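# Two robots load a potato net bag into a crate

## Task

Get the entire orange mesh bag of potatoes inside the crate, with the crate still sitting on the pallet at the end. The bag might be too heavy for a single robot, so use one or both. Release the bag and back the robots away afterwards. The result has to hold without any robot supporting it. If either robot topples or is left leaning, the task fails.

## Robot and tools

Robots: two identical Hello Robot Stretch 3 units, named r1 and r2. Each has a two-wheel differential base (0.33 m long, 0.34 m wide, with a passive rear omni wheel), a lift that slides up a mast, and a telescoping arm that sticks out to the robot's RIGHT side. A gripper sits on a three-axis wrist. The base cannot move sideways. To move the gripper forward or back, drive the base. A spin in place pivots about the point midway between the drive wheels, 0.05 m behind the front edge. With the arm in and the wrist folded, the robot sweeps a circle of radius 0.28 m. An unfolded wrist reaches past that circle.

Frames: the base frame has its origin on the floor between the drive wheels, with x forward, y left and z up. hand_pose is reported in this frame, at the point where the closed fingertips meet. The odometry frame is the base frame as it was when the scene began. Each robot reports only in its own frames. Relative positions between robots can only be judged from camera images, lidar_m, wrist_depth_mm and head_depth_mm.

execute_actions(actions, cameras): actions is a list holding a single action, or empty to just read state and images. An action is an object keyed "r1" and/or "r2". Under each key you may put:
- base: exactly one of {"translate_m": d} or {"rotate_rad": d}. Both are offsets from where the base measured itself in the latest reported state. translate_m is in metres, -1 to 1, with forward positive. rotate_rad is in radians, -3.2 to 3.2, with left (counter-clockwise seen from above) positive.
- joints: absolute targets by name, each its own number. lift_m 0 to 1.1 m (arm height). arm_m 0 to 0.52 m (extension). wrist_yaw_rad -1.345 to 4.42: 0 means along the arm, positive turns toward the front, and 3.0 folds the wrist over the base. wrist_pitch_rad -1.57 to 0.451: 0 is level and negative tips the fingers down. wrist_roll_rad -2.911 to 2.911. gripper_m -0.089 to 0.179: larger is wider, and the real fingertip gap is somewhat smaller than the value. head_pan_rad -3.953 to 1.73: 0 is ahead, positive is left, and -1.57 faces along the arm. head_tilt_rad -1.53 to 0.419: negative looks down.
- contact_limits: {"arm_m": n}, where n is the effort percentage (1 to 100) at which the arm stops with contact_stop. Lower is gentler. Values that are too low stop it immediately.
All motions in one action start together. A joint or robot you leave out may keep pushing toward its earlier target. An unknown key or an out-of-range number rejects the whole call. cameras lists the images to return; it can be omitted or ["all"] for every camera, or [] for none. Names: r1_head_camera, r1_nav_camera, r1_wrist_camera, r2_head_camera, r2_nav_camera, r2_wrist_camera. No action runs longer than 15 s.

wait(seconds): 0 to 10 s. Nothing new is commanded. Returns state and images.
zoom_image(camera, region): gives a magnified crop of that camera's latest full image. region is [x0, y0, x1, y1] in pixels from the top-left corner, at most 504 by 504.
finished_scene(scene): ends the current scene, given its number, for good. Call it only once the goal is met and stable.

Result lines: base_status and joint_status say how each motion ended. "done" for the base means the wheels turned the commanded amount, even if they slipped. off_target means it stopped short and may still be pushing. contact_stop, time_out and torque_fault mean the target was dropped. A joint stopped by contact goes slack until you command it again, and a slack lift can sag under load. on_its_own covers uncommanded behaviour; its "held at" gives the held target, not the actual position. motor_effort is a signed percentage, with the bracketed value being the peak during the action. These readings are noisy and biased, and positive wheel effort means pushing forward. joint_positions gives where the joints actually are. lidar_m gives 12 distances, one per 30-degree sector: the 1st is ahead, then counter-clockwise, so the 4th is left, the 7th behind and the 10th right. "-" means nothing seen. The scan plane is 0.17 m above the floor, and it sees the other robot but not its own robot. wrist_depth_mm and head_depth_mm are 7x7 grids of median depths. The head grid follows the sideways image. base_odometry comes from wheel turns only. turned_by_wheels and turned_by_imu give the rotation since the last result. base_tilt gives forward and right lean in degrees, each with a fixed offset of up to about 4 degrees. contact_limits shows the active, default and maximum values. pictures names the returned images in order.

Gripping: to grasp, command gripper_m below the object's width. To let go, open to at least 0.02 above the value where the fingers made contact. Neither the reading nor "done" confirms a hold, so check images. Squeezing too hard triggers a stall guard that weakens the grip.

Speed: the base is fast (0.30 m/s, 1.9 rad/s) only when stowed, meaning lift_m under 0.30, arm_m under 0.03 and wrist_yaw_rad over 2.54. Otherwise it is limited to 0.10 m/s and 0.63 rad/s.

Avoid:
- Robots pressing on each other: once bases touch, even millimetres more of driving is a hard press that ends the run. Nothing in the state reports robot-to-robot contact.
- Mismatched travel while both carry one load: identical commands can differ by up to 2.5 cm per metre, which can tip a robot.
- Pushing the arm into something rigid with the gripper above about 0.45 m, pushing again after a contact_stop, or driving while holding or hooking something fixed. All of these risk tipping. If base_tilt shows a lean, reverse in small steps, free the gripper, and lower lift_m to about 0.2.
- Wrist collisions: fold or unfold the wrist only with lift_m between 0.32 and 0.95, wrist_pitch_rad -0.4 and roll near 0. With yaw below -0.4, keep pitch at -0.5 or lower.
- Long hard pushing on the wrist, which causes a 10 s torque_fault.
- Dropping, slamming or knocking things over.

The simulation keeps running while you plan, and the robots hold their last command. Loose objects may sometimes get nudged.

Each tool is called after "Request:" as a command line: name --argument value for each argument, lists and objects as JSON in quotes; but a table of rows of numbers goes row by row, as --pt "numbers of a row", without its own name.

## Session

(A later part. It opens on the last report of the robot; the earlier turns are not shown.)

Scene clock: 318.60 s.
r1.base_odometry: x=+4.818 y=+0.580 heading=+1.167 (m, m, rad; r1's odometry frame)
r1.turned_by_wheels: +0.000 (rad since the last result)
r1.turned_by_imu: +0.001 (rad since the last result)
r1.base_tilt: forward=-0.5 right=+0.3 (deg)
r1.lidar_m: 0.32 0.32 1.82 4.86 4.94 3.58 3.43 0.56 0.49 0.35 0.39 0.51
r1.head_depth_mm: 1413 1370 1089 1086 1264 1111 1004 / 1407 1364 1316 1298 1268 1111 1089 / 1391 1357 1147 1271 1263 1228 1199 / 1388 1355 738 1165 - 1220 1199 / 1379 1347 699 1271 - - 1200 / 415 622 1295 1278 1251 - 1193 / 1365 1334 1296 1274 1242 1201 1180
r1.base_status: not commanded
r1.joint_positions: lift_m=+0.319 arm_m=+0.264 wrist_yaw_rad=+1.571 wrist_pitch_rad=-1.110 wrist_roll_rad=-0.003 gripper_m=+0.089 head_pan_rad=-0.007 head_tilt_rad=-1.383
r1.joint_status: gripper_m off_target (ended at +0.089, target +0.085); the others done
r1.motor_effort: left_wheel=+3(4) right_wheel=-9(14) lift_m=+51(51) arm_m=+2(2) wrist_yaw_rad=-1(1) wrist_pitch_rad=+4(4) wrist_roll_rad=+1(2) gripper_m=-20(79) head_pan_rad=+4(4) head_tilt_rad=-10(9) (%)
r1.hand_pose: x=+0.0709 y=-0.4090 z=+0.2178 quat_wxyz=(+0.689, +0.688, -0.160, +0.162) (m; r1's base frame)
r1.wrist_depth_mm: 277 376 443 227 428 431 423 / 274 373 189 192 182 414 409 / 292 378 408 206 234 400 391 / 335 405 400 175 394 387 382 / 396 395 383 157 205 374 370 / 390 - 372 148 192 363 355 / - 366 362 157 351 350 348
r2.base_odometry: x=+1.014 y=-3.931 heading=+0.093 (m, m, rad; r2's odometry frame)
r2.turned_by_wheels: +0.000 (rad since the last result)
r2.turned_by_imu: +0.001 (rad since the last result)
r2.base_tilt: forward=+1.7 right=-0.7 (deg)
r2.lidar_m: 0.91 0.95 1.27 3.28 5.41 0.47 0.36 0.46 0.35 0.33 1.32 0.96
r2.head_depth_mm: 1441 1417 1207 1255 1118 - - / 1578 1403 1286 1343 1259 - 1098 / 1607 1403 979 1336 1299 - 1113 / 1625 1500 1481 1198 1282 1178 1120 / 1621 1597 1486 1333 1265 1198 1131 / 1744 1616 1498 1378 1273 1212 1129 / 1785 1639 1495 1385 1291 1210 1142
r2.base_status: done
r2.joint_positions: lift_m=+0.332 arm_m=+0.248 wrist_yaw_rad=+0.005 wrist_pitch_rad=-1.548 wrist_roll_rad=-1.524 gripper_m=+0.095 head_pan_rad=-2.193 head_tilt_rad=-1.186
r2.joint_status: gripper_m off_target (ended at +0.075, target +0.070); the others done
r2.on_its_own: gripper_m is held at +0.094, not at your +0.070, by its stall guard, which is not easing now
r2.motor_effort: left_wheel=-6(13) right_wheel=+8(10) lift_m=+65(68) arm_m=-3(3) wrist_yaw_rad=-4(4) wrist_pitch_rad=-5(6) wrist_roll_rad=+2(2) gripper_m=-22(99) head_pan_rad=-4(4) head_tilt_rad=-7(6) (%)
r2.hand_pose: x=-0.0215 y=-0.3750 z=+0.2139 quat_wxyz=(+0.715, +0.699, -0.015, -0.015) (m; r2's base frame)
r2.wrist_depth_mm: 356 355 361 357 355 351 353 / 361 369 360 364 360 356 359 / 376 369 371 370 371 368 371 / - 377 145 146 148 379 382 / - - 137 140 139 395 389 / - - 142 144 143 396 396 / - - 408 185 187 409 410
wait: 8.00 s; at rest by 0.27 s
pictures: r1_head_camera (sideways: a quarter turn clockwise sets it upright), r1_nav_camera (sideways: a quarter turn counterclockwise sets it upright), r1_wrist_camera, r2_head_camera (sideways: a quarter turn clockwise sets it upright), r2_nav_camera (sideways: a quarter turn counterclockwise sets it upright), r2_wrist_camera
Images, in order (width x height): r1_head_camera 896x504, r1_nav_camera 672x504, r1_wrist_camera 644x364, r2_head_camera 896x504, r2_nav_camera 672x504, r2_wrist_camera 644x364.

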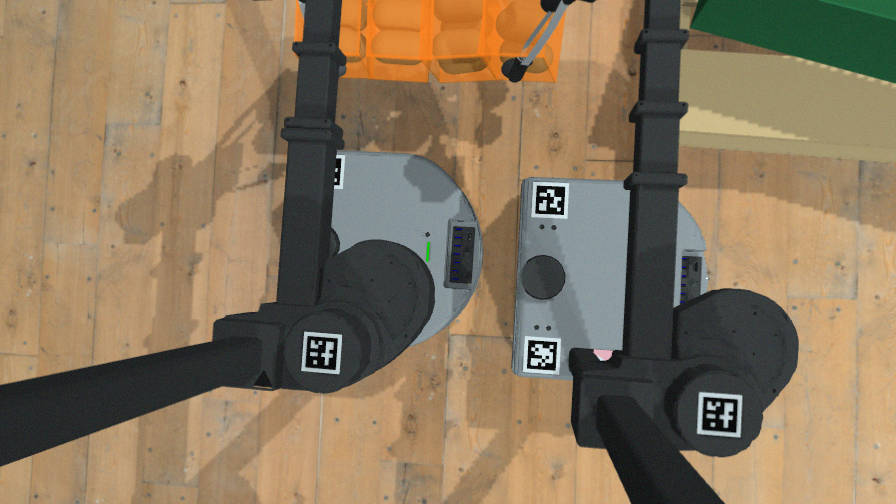

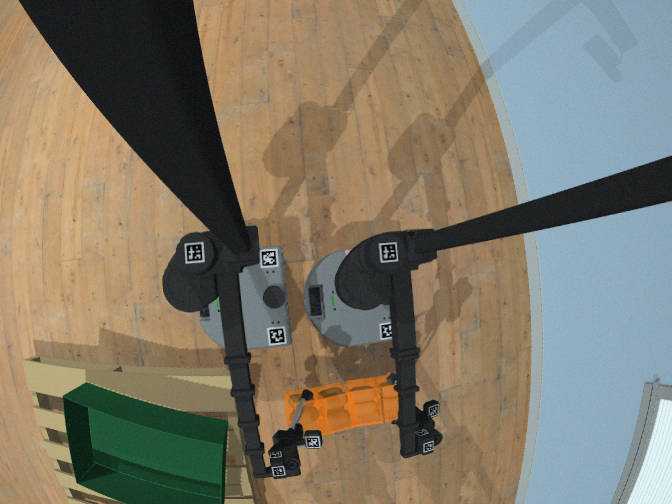

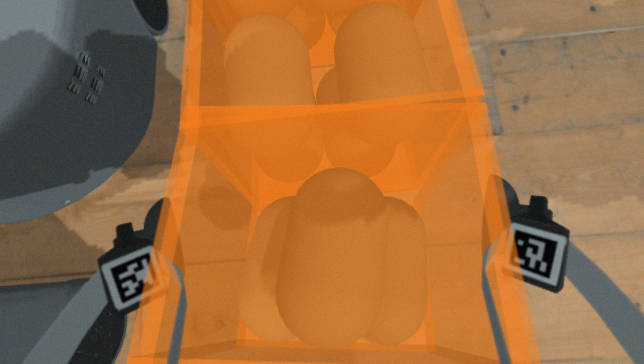

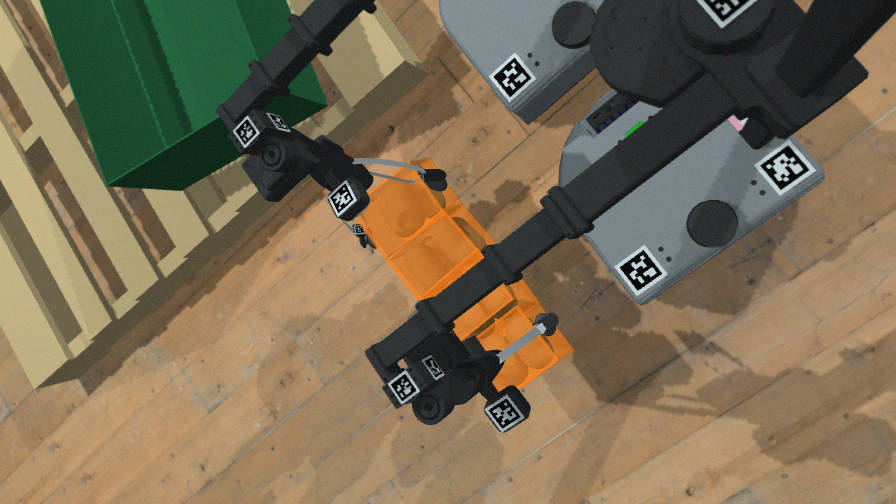

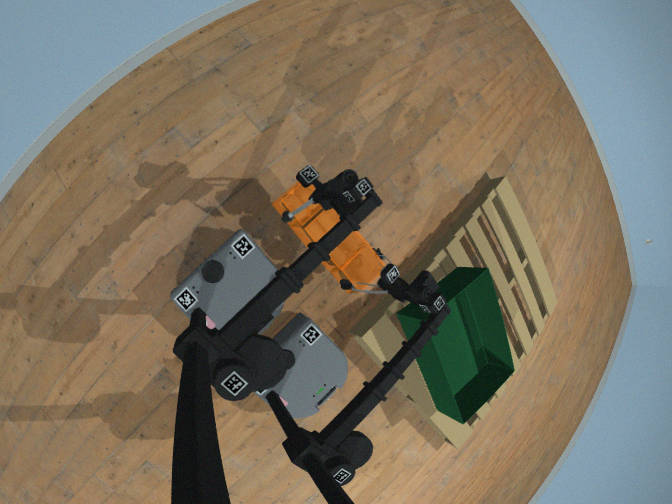

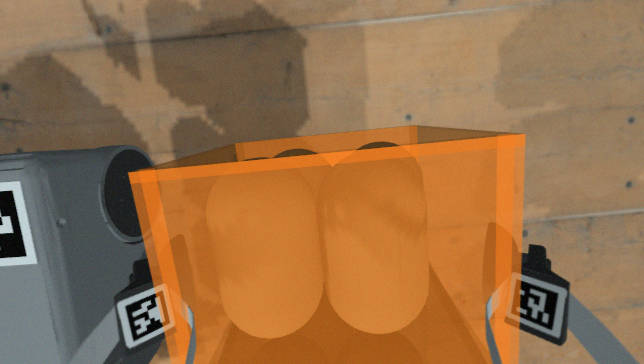

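Request:
execute_actions --actions '[]'

Scene clock: 336.97 s.
r1.base_odometry: x=+4.818 y=+0.580 heading=+1.167 (m, m, rad; r1's odometry frame)
r1.turned_by_wheels: +0.000 (rad since the last result)
r1.turned_by_imu: +0.000 (rad since the last result)
r1.base_tilt: forward=-0.3 right=+0.4 (deg)
r1.lidar_m: 0.32 0.32 1.82 4.88 4.94 3.59 3.43 0.56 0.49 0.35 0.39 0.51
r1.head_depth_mm: 1405 1375 1088 1086 1257 1111 1001 / 1394 1363 1324 1297 1263 1112 1090 / 1382 1359 1145 1279 1270 1224 1198 / 1393 1346 736 1163 - 1218 1194 / 1381 1340 700 1267 - - 1192 / 415 621 1294 1273 1252 - 1185 / 1361 1338 1300 1273 1243 1199 1189
r1.base_status: not commanded
r1.joint_positions: lift_m=+0.319 arm_m=+0.264 wrist_yaw_rad=+1.571 wrist_pitch_rad=-1.110 wrist_roll_rad=-0.003 gripper_m=+0.089 head_pan_rad=-0.007 head_tilt_rad=-1.383
r1.joint_status: gripper_m off_target (ended at +0.089, target +0.085); the others done
r1.motor_effort: left_wheel=+2(4) right_wheel=-9(14) lift_m=+51(51) arm_m=+1(2) wrist_yaw_rad=-1(1) wrist_pitch_rad=+4(4) wrist_roll_rad=+1(2) gripper_m=-20(79) head_pan_rad=+4(4) head_tilt_rad=-9(9) (%)
r1.hand_pose: x=+0.0709 y=-0.4090 z=+0.2178 quat_wxyz=(+0.689, +0.688, -0.160, +0.162) (m; r1's base frame)
r1.wrist_depth_mm: 275 381 446 227 427 426 422 / 271 365 189 191 183 417 408 / 296 383 409 205 233 402 393 / 333 406 398 175 391 389 382 / 399 395 389 157 204 373 369 / 391 - 374 149 192 360 357 / - 367 364 156 350 350 348
r2.base_odometry: x=+1.014 y=-3.931 heading=+0.093 (m, m, rad; r2's odometry frame)
r2.turned_by_wheels: +0.000 (rad since the last result)
r2.turned_by_imu: +0.000 (rad since the last result)
r2.base_tilt: forward=+1.7 right=-0.7 (deg)
r2.lidar_m: 0.91 0.94 1.27 3.32 5.40 0.47 0.35 0.46 0.35 0.33 1.33 0.95
r2.head_depth_mm: 1456 1410 1212 1262 1119 - - / 1582 1410 1289 1345 1248 - 1106 / 1608 1397 988 1337 1292 - 1111 / 1629 1500 1477 1193 1290 1178 1125 / 1625 1592 1479 1329 1271 1198 1125 / 1746 1616 1490 1373 1279 1195 1133 / 1780 1617 1499 1388 1298 1215 1135
r2.base_status: done
r2.joint_positions: lift_m=+0.332 arm_m=+0.248 wrist_yaw_rad=+0.005 wrist_pitch_rad=-1.548 wrist_roll_rad=-1.524 gripper_m=+0.095 head_pan_rad=-2.193 head_tilt_rad=-1.186
r2.joint_status: gripper_m off_target (ended at +0.075, target +0.070); the others done
r2.on_its_own: gripper_m is held at +0.094, not at your +0.070, by its stall guard, which is not easing now
r2.motor_effort: left_wheel=-6(13) right_wheel=+8(10) lift_m=+64(68) arm_m=-3(3) wrist_yaw_rad=-4(4) wrist_pitch_rad=-5(6) wrist_roll_rad=+2(2) gripper_m=-23(99) head_pan_rad=-4(4) head_tilt_rad=-6(6) (%)
r2.hand_pose: x=-0.0215 y=-0.3750 z=+0.2139 quat_wxyz=(+0.715, +0.699, -0.015, -0.015) (m; r2's base frame)
r2.wrist_depth_mm: 361 354 352 353 357 355 353 / 366 366 362 363 356 363 365 / 370 372 368 372 370 366 367 / - 378 146 146 148 379 372 / - - 137 140 138 386 384 / - - 143 145 143 398 390 / - - 402 185 184 408 401
pictures: r1_head_camera (sideways: a quarter turn clockwise sets it upright), r1_nav_camera (sideways: a quarter turn counterclockwise sets it upright), r1_wrist_camera, r2_head_camera (sideways: a quarter turn clockwise sets it upright), r2_nav_camera (sideways: a quarter turn counterclockwise sets it upright), r2_wrist_camera
Images, in order (width x height): r1_head_camera 896x504, r1_nav_camera 672x504, r1_wrist_camera 644x364, r2_head_camera 896x504, r2_nav_camera 672x504, r2_wrist_camera 644x364.

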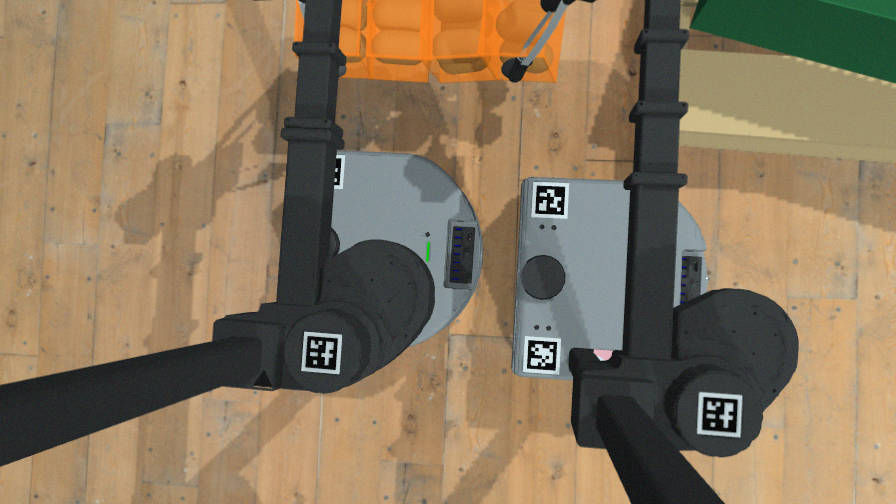

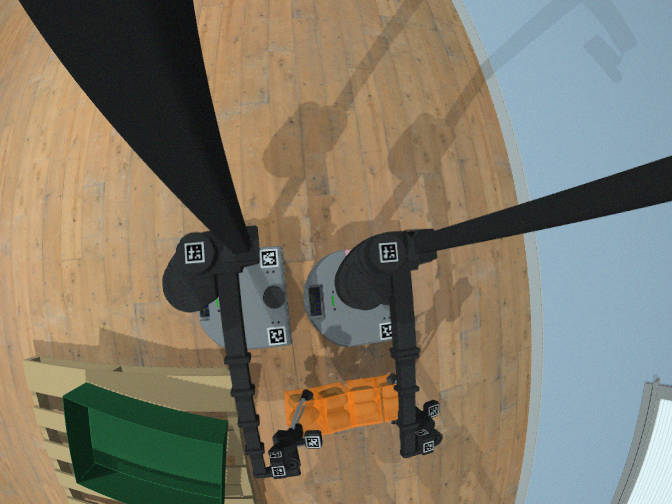

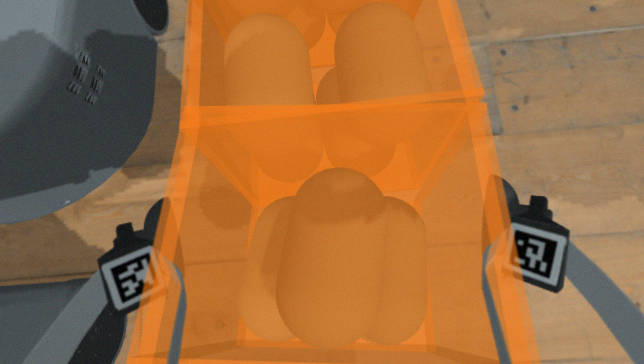

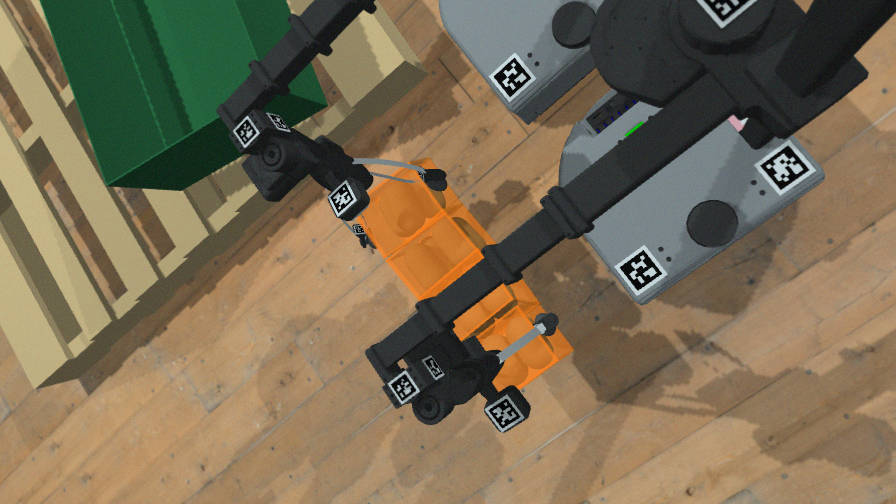

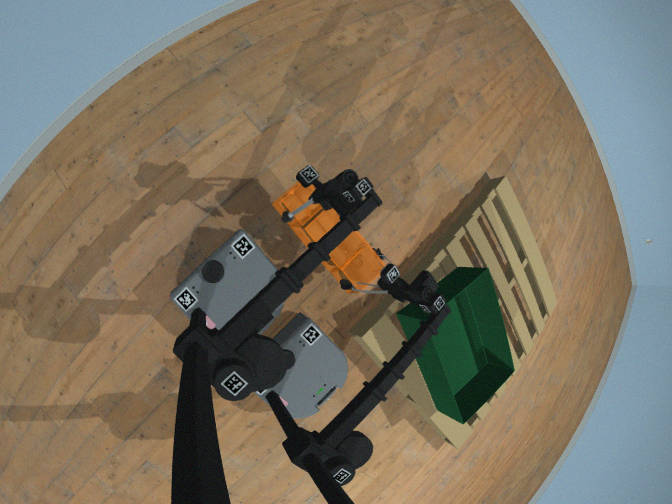

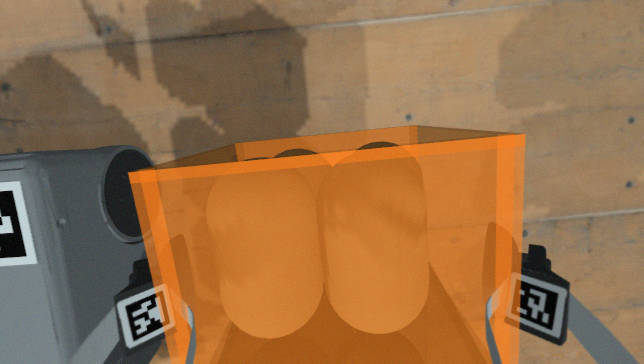

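Request:
execute_actions --actions '[{"r1":{"base":{"rotate_rad":-0.07},"joints":{"lift_m":0.68,"head_pan_rad":-1.57,"head_tilt_rad":-1.3}},"r2":{"base":{"rotate_rad":-0.07},"joints":{"lift_m":0.693}}}]' --cameras '["r1_head_camera","r2_head_camera"]'

Scene clock: 349.30 s.
r1.base_odometry: x=+4.818 y=+0.581 heading=+1.097 (m, m, rad; r1's odometry frame)
r1.turned_by_wheels: -0.069 (rad since the last result)
r1.turned_by_imu: -0.068 (rad since the last result)
r1.base_tilt: forward=-0.4 right=+0.2 (deg)
r1.lidar_m: 0.36 0.33 1.71 3.90 5.22 3.67 3.43 0.58 0.49 3.56 2.02 1.38
r1.head_depth_mm: 1397 1273 1248 1224 1278 - - / - 1315 - - - - - / - 1327 1339 1295 - 1204 - / 1510 1411 1357 1311 - 1191 1162 / 1496 1409 1341 1304 1247 1194 1157 / 1475 1405 1323 1290 1090 1179 1148 / 1470 1405 1322 1286 1078 1171 1146
r1.base_status: done
r1.joint_positions: lift_m=+0.679 arm_m=+0.264 wrist_yaw_rad=+1.580 wrist_pitch_rad=-1.107 wrist_roll_rad=-0.016 gripper_m=+0.089 head_pan_rad=-1.563 head_tilt_rad=-1.298
r1.joint_status: all done
r1.motor_effort: left_wheel=+6(11) right_wheel=-13(18) lift_m=+50(54) arm_m=+2(1) wrist_yaw_rad=-9(9) wrist_pitch_rad=+3(4) wrist_roll_rad=+9(9) gripper_m=-21(21) head_pan_rad=-4(40) head_tilt_rad=-1(11) (%)
r1.hand_pose: x=+0.0718 y=-0.4082 z=+0.5781 quat_wxyz=(+0.689, +0.687, -0.154, +0.171) (m; r1's base frame)
r1.wrist_depth_mm: 897 885 217 213 852 850 828 / 866 668 184 192 184 797 800 / 650 645 192 227 767 773 782 / 628 617 690 171 759 749 733 / 763 664 735 155 204 - 708 / 763 - 196 149 192 699 696 / - - 697 193 694 689 665
r2.base_odometry: x=+1.014 y=-3.931 heading=+0.023 (m, m, rad; r2's odometry frame)
r2.turned_by_wheels: -0.070 (rad since the last result)
r2.turned_by_imu: -0.070 (rad since the last result)
r2.base_tilt: forward=+1.7 right=-0.8 (deg)
r2.lidar_m: 0.91 0.93 1.19 2.65 5.27 0.46 0.35 0.74 0.87 3.56 1.44 0.97
r2.head_depth_mm: 1448 1416 1327 1181 1100 - - / 627 1410 1295 1345 - - 1107 / 642 706 1339 1393 - - 1107 / 1615 1466 825 1341 1285 1181 1126 / 1648 1549 812 1342 1276 1200 1132 / 1646 1652 1478 750 1290 1208 1136 / 1785 - - 1367 1299 1211 1137
r2.base_status: done
r2.joint_positions: lift_m=+0.692 arm_m=+0.248 wrist_yaw_rad=+0.008 wrist_pitch_rad=-1.539 wrist_roll_rad=-1.531 gripper_m=+0.095 head_pan_rad=-2.193 head_tilt_rad=-1.186
r2.joint_status: all done
r2.on_its_own: gripper_m is held at +0.094, not at your +0.070, by its stall guard, which is not easing now
r2.motor_effort: left_wheel=-1(3) right_wheel=+5(7) lift_m=+66(69) arm_m=-3(3) wrist_yaw_rad=-6(7) wrist_pitch_rad=-8(9) wrist_roll_rad=+5(5) gripper_m=-23(23) head_pan_rad=-4(5) head_tilt_rad=-7(7) (%)
r2.hand_pose: x=-0.0215 y=-0.3775 z=+0.5737 quat_wxyz=(+0.718, +0.696, -0.011, -0.011) (m; r2's base frame)
r2.wrist_depth_mm: 692 712 707 703 709 728 706 / 733 729 725 732 719 723 729 / 735 732 750 733 742 728 746 / - - 137 143 144 744 764 / - - 135 139 137 793 782 / 810 - 143 147 143 784 805 / 814 645 649 182 177 817 824
pictures: r1_head_camera (sideways: a quarter turn clockwise sets it upright), r2_head_camera (sideways: a quarter turn clockwise sets it upright)
Images, in order (width x height): r1_head_camera 896x504, r2_head_camera 896x504.

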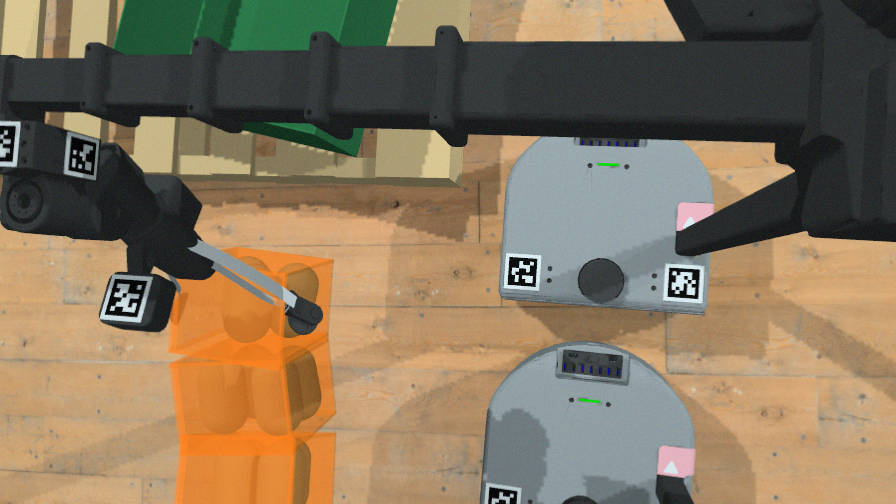

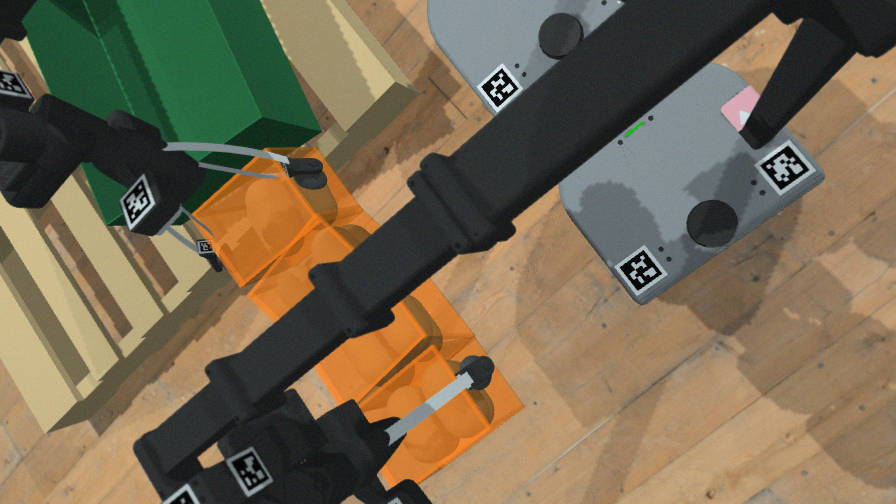

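Request:
execute_actions --actions '[{"r1":{"base":{"translate_m":-0.45},"joints":{"lift_m":0.71,"arm_m":0.33,"head_tilt_rad":-1.0}},"r2":{"base":{"translate_m":-0.45},"joints":{"lift_m":0.723,"arm_m":0.314}}}]' --cameras '["r1_head_camera","r2_head_camera","r2_nav_camera"]'

Scene clock: 358.40 s.
r1.base_odometry: x=+4.613 y=+0.180 heading=+1.098 (m, m, rad; r1's odometry frame)
r1.turned_by_wheels: +0.001 (rad since the last result)
r1.turned_by_imu: +0.005 (rad since the last result)
r1.base_tilt: forward=-0.4 right=+0.3 (deg)
r1.lidar_m: 0.36 0.33 2.30 5.08 4.63 3.20 2.99 3.05 0.40 0.40 0.44 1.86
r1.head_depth_mm: 2274 1811 1629 1361 1276 1219 - / 2264 2010 - - - - - / 2224 2000 1515 1329 1173 1224 - / 2207 1790 1310 1320 1165 1229 - / 2178 1722 1353 1258 1161 1215 1101 / 2150 1847 1576 813 1166 1192 992 / 2126 1844 1607 1371 1299 1036 949
r1.base_status: done
r1.joint_positions: lift_m=+0.709 arm_m=+0.330 wrist_yaw_rad=+1.582 wrist_pitch_rad=-1.106 wrist_roll_rad=-0.018 gripper_m=+0.089 head_pan_rad=-1.563 head_tilt_rad=-1.001
r1.joint_status: all done
r1.motor_effort: left_wheel=+6(7) right_wheel=-14(20) lift_m=+50(52) arm_m=+4(1) wrist_yaw_rad=-10(11) wrist_pitch_rad=+2(2) wrist_roll_rad=+10(10) gripper_m=-21(21) head_pan_rad=-1(3) head_tilt_rad=+1(29) (%)
r1.hand_pose: x=+0.0719 y=-0.4738 z=+0.6082 quat_wxyz=(+0.689, +0.687, -0.152, +0.173) (m; r1's base frame)
r1.wrist_depth_mm: 933 935 216 208 877 869 853 / 890 880 184 193 185 831 845 / 677 684 192 227 520 793 691 / 657 659 734 172 647 589 531 / 805 691 780 157 204 - 520 / - - 476 150 192 615 611 / - - 679 193 589 577 460
r2.base_odometry: x=+0.564 y=-3.941 heading=+0.022 (m, m, rad; r2's odometry frame)
r2.turned_by_wheels: +0.000 (rad since the last result)
r2.turned_by_imu: +0.002 (rad since the last result)
r2.base_tilt: forward=+1.8 right=-0.7 (deg)
r2.lidar_m: 1.36 1.39 1.78 3.99 5.25 0.46 0.36 0.58 0.48 0.61 2.14 1.45
r2.head_depth_mm: 1708 1429 1292 1176 1121 1161 1126 / 1607 1338 1276 1345 - - 1112 / 661 1379 1315 - - - 1111 / 1520 866 1306 1212 1272 1174 1126 / 1631 1335 - 1265 1283 1197 1130 / 1613 1532 777 1365 1281 1204 1130 / 1812 - 1357 1359 1290 1208 1139
r2.base_status: done
r2.joint_positions: lift_m=+0.722 arm_m=+0.314 wrist_yaw_rad=+0.008 wrist_pitch_rad=-1.538 wrist_roll_rad=-1.531 gripper_m=+0.095 head_pan_rad=-2.193 head_tilt_rad=-1.186
r2.joint_status: all done
r2.on_its_own: gripper_m is held at +0.094, not at your +0.070, by its stall guard, which is not easing now
r2.motor_effort: left_wheel=-2(6) right_wheel=+5(6) lift_m=+65(68) arm_m=+4(6) wrist_yaw_rad=-6(6) wrist_pitch_rad=-8(9) wrist_roll_rad=+5(6) gripper_m=-22(23) head_pan_rad=-4(5) head_tilt_rad=-7(6) (%)
r2.hand_pose: x=-0.0215 y=-0.4431 z=+0.6037 quat_wxyz=(+0.718, +0.696, -0.011, -0.011) (m; r2's base frame)
r2.wrist_depth_mm: 725 713 741 731 729 731 746 / 750 727 751 736 735 761 759 / 757 757 777 772 757 760 776 / - - 138 143 142 746 688 / - - 135 139 136 672 677 / 835 - 143 147 142 691 689 / 866 657 731 183 176 697 719
pictures: r1_head_camera (sideways: a quarter turn clockwise sets it upright), r2_head_camera (sideways: a quarter turn clockwise sets it upright), r2_nav_camera (sideways: a quarter turn counterclockwise sets it upright)
Images, in order (width x height): r1_head_camera 896x504, r2_head_camera 896x504, r2_nav_camera 672x504.

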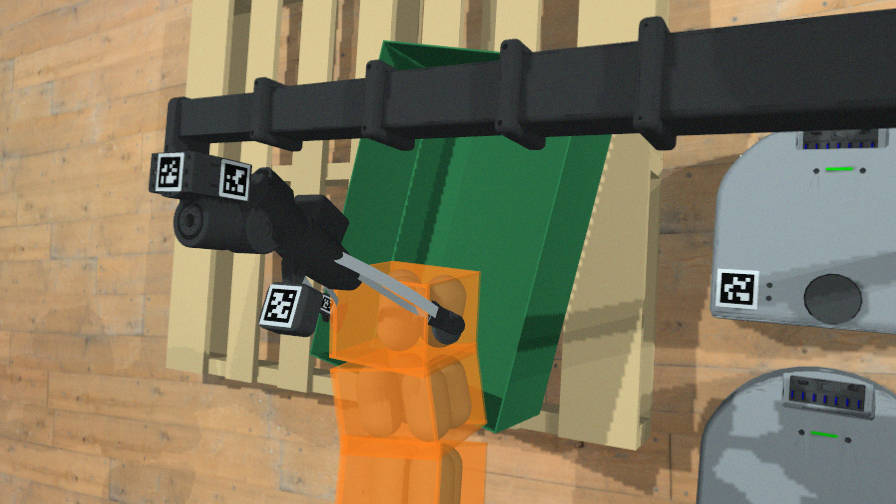

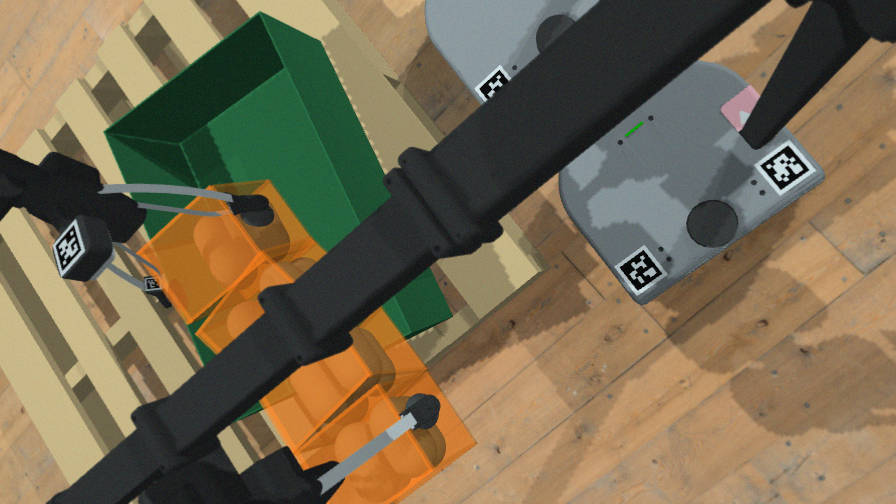

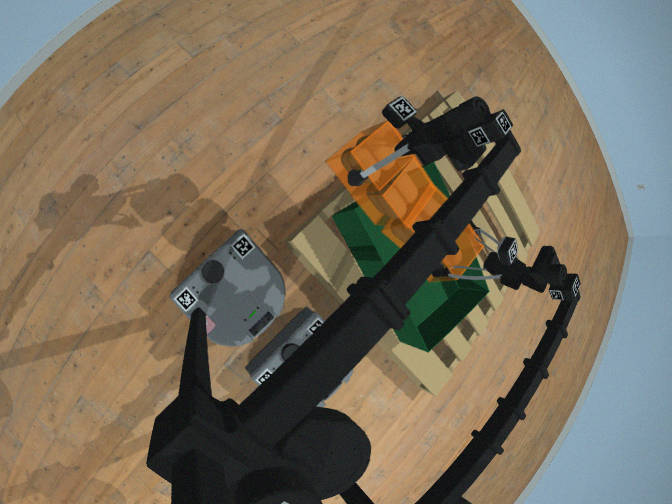

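Request:
execute_actions --actions '[{"r1":{"base":{"translate_m":-0.25},"joints":{"arm_m":0.40,"wrist_yaw_rad":1.35}},"r2":{"base":{"translate_m":-0.25},"joints":{"arm_m":0.47,"wrist_roll_rad":-1.3,"head_pan_rad":-1.9,"head_tilt_rad":-0.95}}}]' --cameras '["r1_head_camera","r2_head_camera","r1_wrist_camera","r2_wrist_camera"]'

Scene clock: 374.23 s.
r1.base_odometry: x=+4.499 y=-0.043 heading=+1.098 (m, m, rad; r1's odometry frame)
r1.turned_by_wheels: +0.001 (rad since the last result)
r1.turned_by_imu: +0.004 (rad since the last result)
r1.base_tilt: forward=-0.4 right=+0.4 (deg)
r1.lidar_m: 0.36 0.33 2.64 5.06 4.22 2.93 2.76 2.81 3.62 0.35 0.39 0.63
r1.head_depth_mm: 2271 1949 1705 1489 1298 1241 - / 2274 1872 - - - - - / 2275 1700 1540 1353 1207 1231 - / 2220 1735 1479 1318 1170 1228 - / 2184 1733 1507 1298 1155 1205 1100 / 2169 1700 866 1289 1152 1190 993 / 2119 1773 860 1289 1144 1036 950
r1.base_status: done
r1.joint_positions: lift_m=+0.709 arm_m=+0.400 wrist_yaw_rad=+1.357 wrist_pitch_rad=-1.115 wrist_roll_rad=-0.015 gripper_m=+0.089 head_pan_rad=-1.563 head_tilt_rad=-1.001
r1.joint_status: all done
r1.motor_effort: left_wheel=+6(7) right_wheel=-14(23) lift_m=+50(50) arm_m=+3(5) wrist_yaw_rad=-7(38) wrist_pitch_rad=+6(6) wrist_roll_rad=+9(29) gripper_m=-20(24) head_pan_rad=-3(2) head_tilt_rad=+2(1) (%)
r1.hand_pose: x=+0.0677 y=-0.5642 z=+0.6074 quat_wxyz=(+0.704, +0.667, -0.227, +0.090) (m; r1's base frame)
r1.wrist_depth_mm: 926 911 220 202 589 738 720 / 885 878 187 195 512 706 700 / 840 805 191 236 599 675 678 / 650 727 608 171 653 670 639 / 633 632 534 158 207 - 636 / 671 - 461 150 193 537 607 / 756 - 561 570 594 585 635
r2.base_odometry: x=+0.314 y=-3.947 heading=+0.022 (m, m, rad; r2's odometry frame)
r2.turned_by_wheels: +0.000 (rad since the last result)
r2.turned_by_imu: +0.002 (rad since the last result)
r2.base_tilt: forward=+1.8 right=-0.7 (deg)
r2.lidar_m: 1.61 1.63 2.10 4.74 4.95 0.46 0.35 0.52 0.43 0.43 2.53 1.72
r2.head_depth_mm: 2495 695 1641 1436 1202 1254 - / 2493 2017 1312 1349 1273 - - / 2551 1960 1606 1363 1181 1194 - / 2574 2112 1721 1331 1240 1166 1134 / 2559 2237 1668 1329 1241 1132 1117 / 2600 - 1725 1359 1271 1222 1126 / 2646 2158 1713 1532 1385 1256 1126
r2.base_status: done
r2.joint_positions: lift_m=+0.722 arm_m=+0.470 wrist_yaw_rad=+0.007 wrist_pitch_rad=-1.552 wrist_roll_rad=-1.308 gripper_m=+0.095 head_pan_rad=-1.907 head_tilt_rad=-0.952
r2.joint_status: all done
r2.on_its_own: gripper_m is held at +0.094, not at your +0.070, by its stall guard, which is not easing now
r2.motor_effort: left_wheel=-6(7) right_wheel=+9(10) lift_m=+64(65) arm_m=+5(3) wrist_yaw_rad=-6(12) wrist_pitch_rad=-4(15) wrist_roll_rad=+4(19) gripper_m=-22(24) head_pan_rad=+3(30) head_tilt_rad=+1(17) (%)
r2.hand_pose: x=-0.0215 y=-0.5954 z=+0.6039 quat_wxyz=(+0.708, +0.695, -0.091, -0.090) (m; r2's base frame)
r2.wrist_depth_mm: 754 743 731 730 740 625 616 / 766 745 747 720 618 621 637 / 766 792 626 646 639 631 650 / 783 804 141 141 140 634 663 / - - 136 139 137 668 682 / - - 143 147 144 558 693 / - 798 777 185 179 660 853
pictures: r1_head_camera (sideways: a quarter turn clockwise sets it upright), r1_wrist_camera, r2_head_camera (sideways: a quarter turn clockwise sets it upright), r2_wrist_camera
Images, in order (width x height): r1_head_camera 896x504, r1_wrist_camera 644x364, r2_head_camera 896x504, r2_wrist_camera 644x364.

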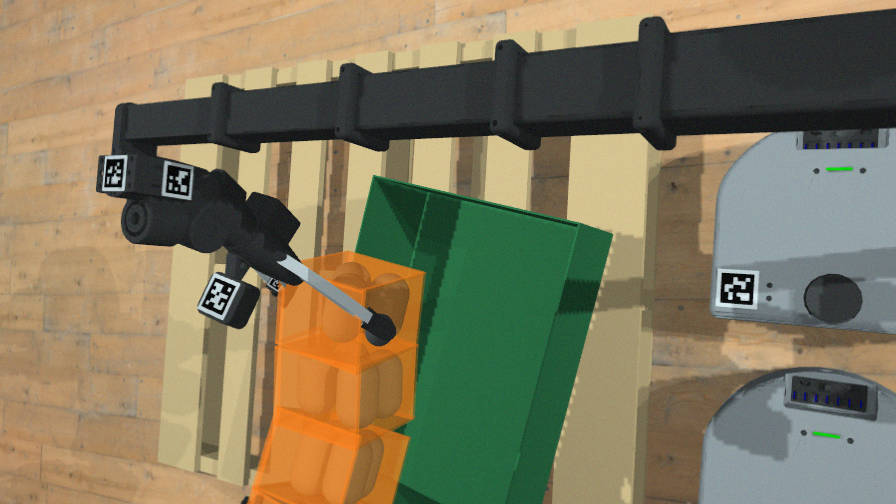

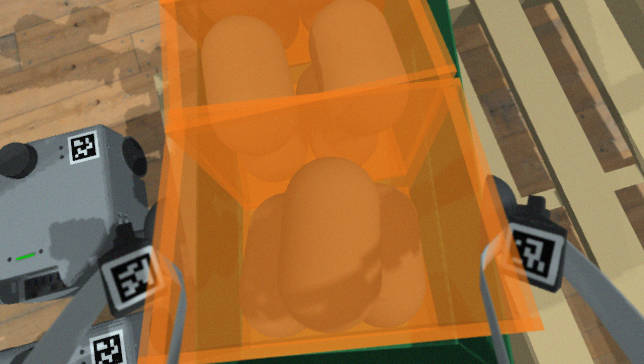

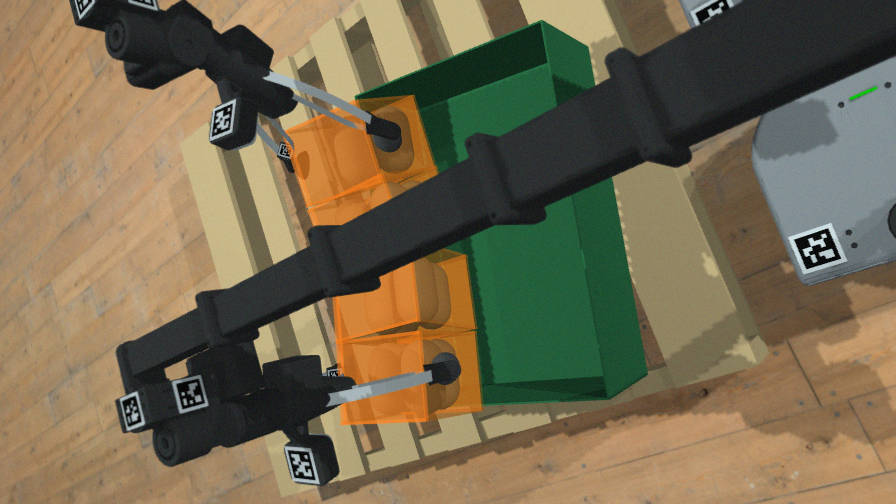

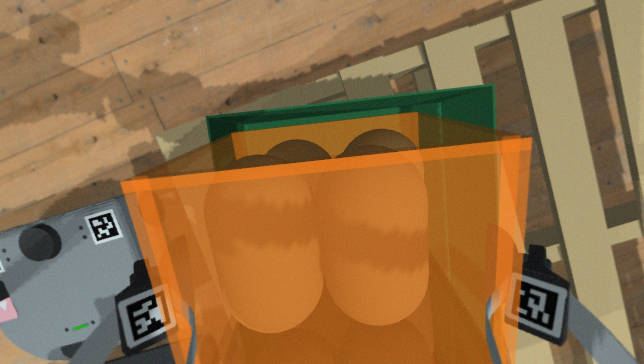

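Request:
execute_actions --actions '[{"r1":{"base":{"translate_m":0.02},"joints":{"lift_m":0.58}},"r2":{"base":{"translate_m":0.02},"joints":{"lift_m":0.593}}}]' --cameras '["r1_head_camera","r2_head_camera","r1_wrist_camera","r2_wrist_camera"]'

Scene clock: 382.53 s.
r1.base_odometry: x=+4.508 y=-0.025 heading=+1.099 (m, m, rad; r1's odometry frame)
r1.turned_by_wheels: +0.001 (rad since the last result)
r1.turned_by_imu: +0.001 (rad since the last result)
r1.base_tilt: forward=-0.6 right=+0.1 (deg)
r1.lidar_m: 0.36 0.33 2.61 5.04 4.26 2.95 2.78 2.82 0.35 0.35 0.39 0.63
r1.head_depth_mm: 2278 1964 1676 1457 1260 1214 1127 / 2263 1825 1549 1439 1219 1212 1135 / 2213 1943 1486 1314 1197 1246 - / 2220 1766 1518 1300 1165 1224 - / 2174 1731 1512 1255 1160 1207 1100 / 2151 1705 1339 1250 1152 1195 996 / 2140 1754 1269 1259 1143 1035 950
r1.base_status: done
r1.joint_positions: lift_m=+0.580 arm_m=+0.400 wrist_yaw_rad=+1.357 wrist_pitch_rad=-1.114 wrist_roll_rad=-0.015 gripper_m=+0.089 head_pan_rad=-1.563 head_tilt_rad=-1.001
r1.joint_status: all done
r1.motor_effort: left_wheel=+5(9) right_wheel=-14(18) lift_m=+36(48) arm_m=+3(3) wrist_yaw_rad=-6(6) wrist_pitch_rad=+5(6) wrist_roll_rad=+8(9) gripper_m=-20(20) head_pan_rad=-3(3) head_tilt_rad=+2(1) (%)
r1.hand_pose: x=+0.0679 y=-0.5642 z=+0.4780 quat_wxyz=(+0.704, +0.667, -0.227, +0.091) (m; r1's base frame)
r1.wrist_depth_mm: 765 753 219 202 555 464 587 / 741 594 187 195 530 439 556 / 552 580 191 233 540 415 541 / 523 608 526 170 528 407 522 / 517 643 466 158 207 494 605 / 576 - 413 149 192 449 586 / - 343 480 478 482 424 461
r2.base_odometry: x=+0.334 y=-3.946 heading=+0.022 (m, m, rad; r2's odometry frame)
r2.turned_by_wheels: +0.000 (rad since the last result)
r2.turned_by_imu: +0.000 (rad since the last result)
r2.base_tilt: forward=+1.8 right=-0.7 (deg)
r2.lidar_m: 1.59 1.61 2.08 4.66 5.00 0.46 0.35 0.53 0.43 0.43 2.50 1.70
r2.head_depth_mm: 2492 2027 1585 1386 1201 1133 1070 / 2516 2069 874 1339 1191 1219 - / 2511 1962 1683 1307 1269 1196 - / 2601 2104 1672 1023 1239 1162 1131 / 2579 2151 1659 995 1248 1134 1121 / 2615 2145 - 1393 1290 1230 1128 / 2621 2163 1722 1543 1388 1242 1128
r2.base_status: done
r2.joint_positions: lift_m=+0.593 arm_m=+0.470 wrist_yaw_rad=+0.007 wrist_pitch_rad=-1.553 wrist_roll_rad=-1.308 gripper_m=+0.095 head_pan_rad=-1.907 head_tilt_rad=-0.952
r2.joint_status: all done
r2.on_its_own: gripper_m is held at +0.094, not at your +0.070, by its stall guard, which is not easing now
r2.motor_effort: left_wheel=-5(8) right_wheel=+8(14) lift_m=+33(61) arm_m=+5(4) wrist_yaw_rad=-5(5) wrist_pitch_rad=-4(4) wrist_roll_rad=+4(4) gripper_m=-22(23) head_pan_rad=+4(4) head_tilt_rad=+1(0) (%)
r2.hand_pose: x=-0.0215 y=-0.5953 z=+0.4751 quat_wxyz=(+0.707, +0.695, -0.091, -0.090) (m; r2's base frame)
r2.wrist_depth_mm: 606 605 615 599 605 491 484 / 626 634 630 517 504 492 494 / 647 642 503 500 501 416 507 / 652 534 141 140 138 427 520 / - 544 136 139 137 435 538 / - - 144 147 143 538 558 / - 726 400 184 180 502 562
pictures: r1_head_camera (sideways: a quarter turn clockwise sets it upright), r1_wrist_camera, r2_head_camera (sideways: a quarter turn clockwise sets it upright), r2_wrist_camera
Images, in order (width x height): r1_head_camera 896x504, r1_wrist_camera 644x364, r2_head_camera 896x504, r2_wrist_camera 644x364.

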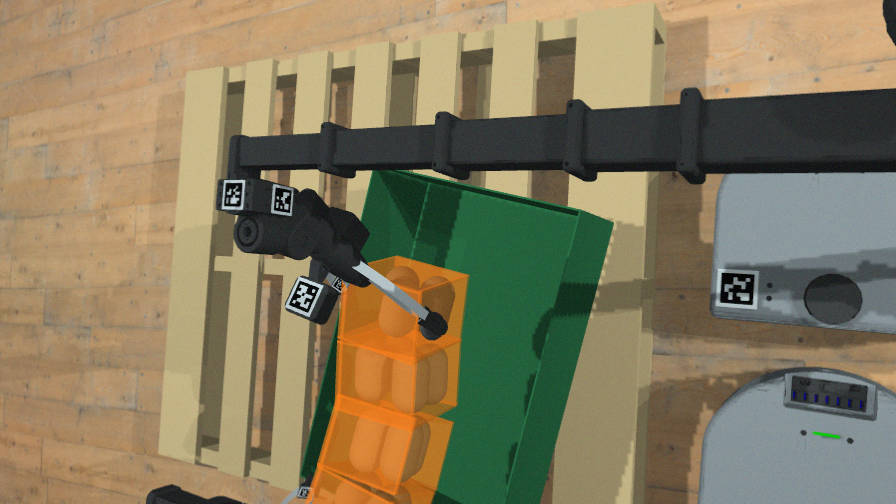

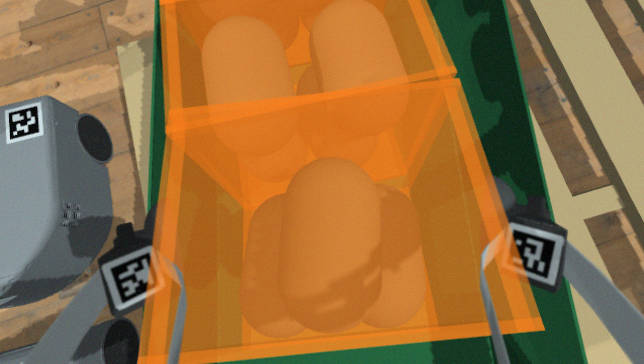

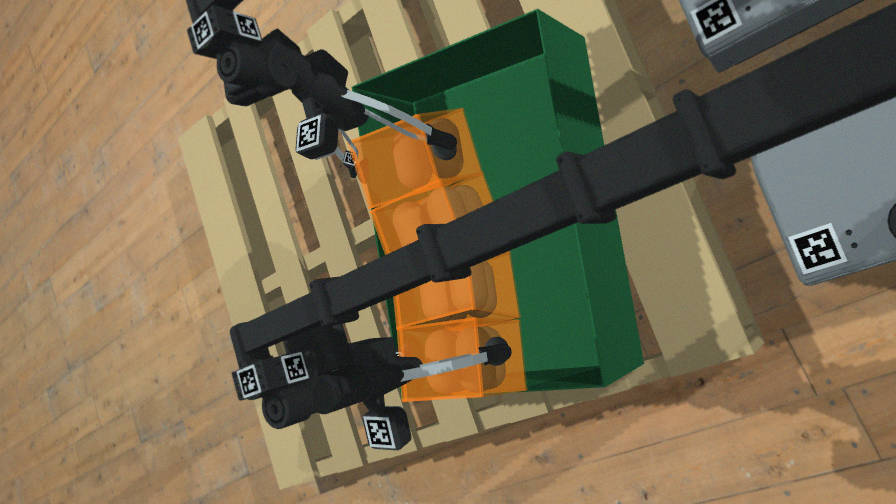

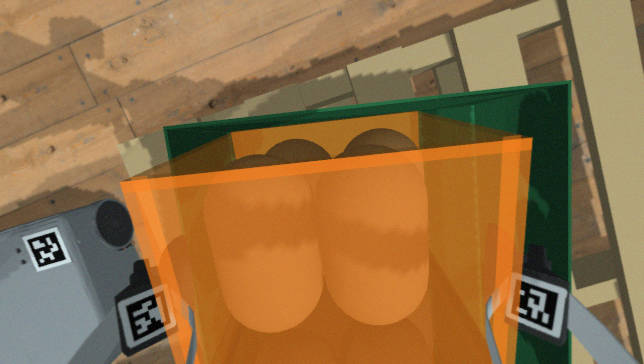

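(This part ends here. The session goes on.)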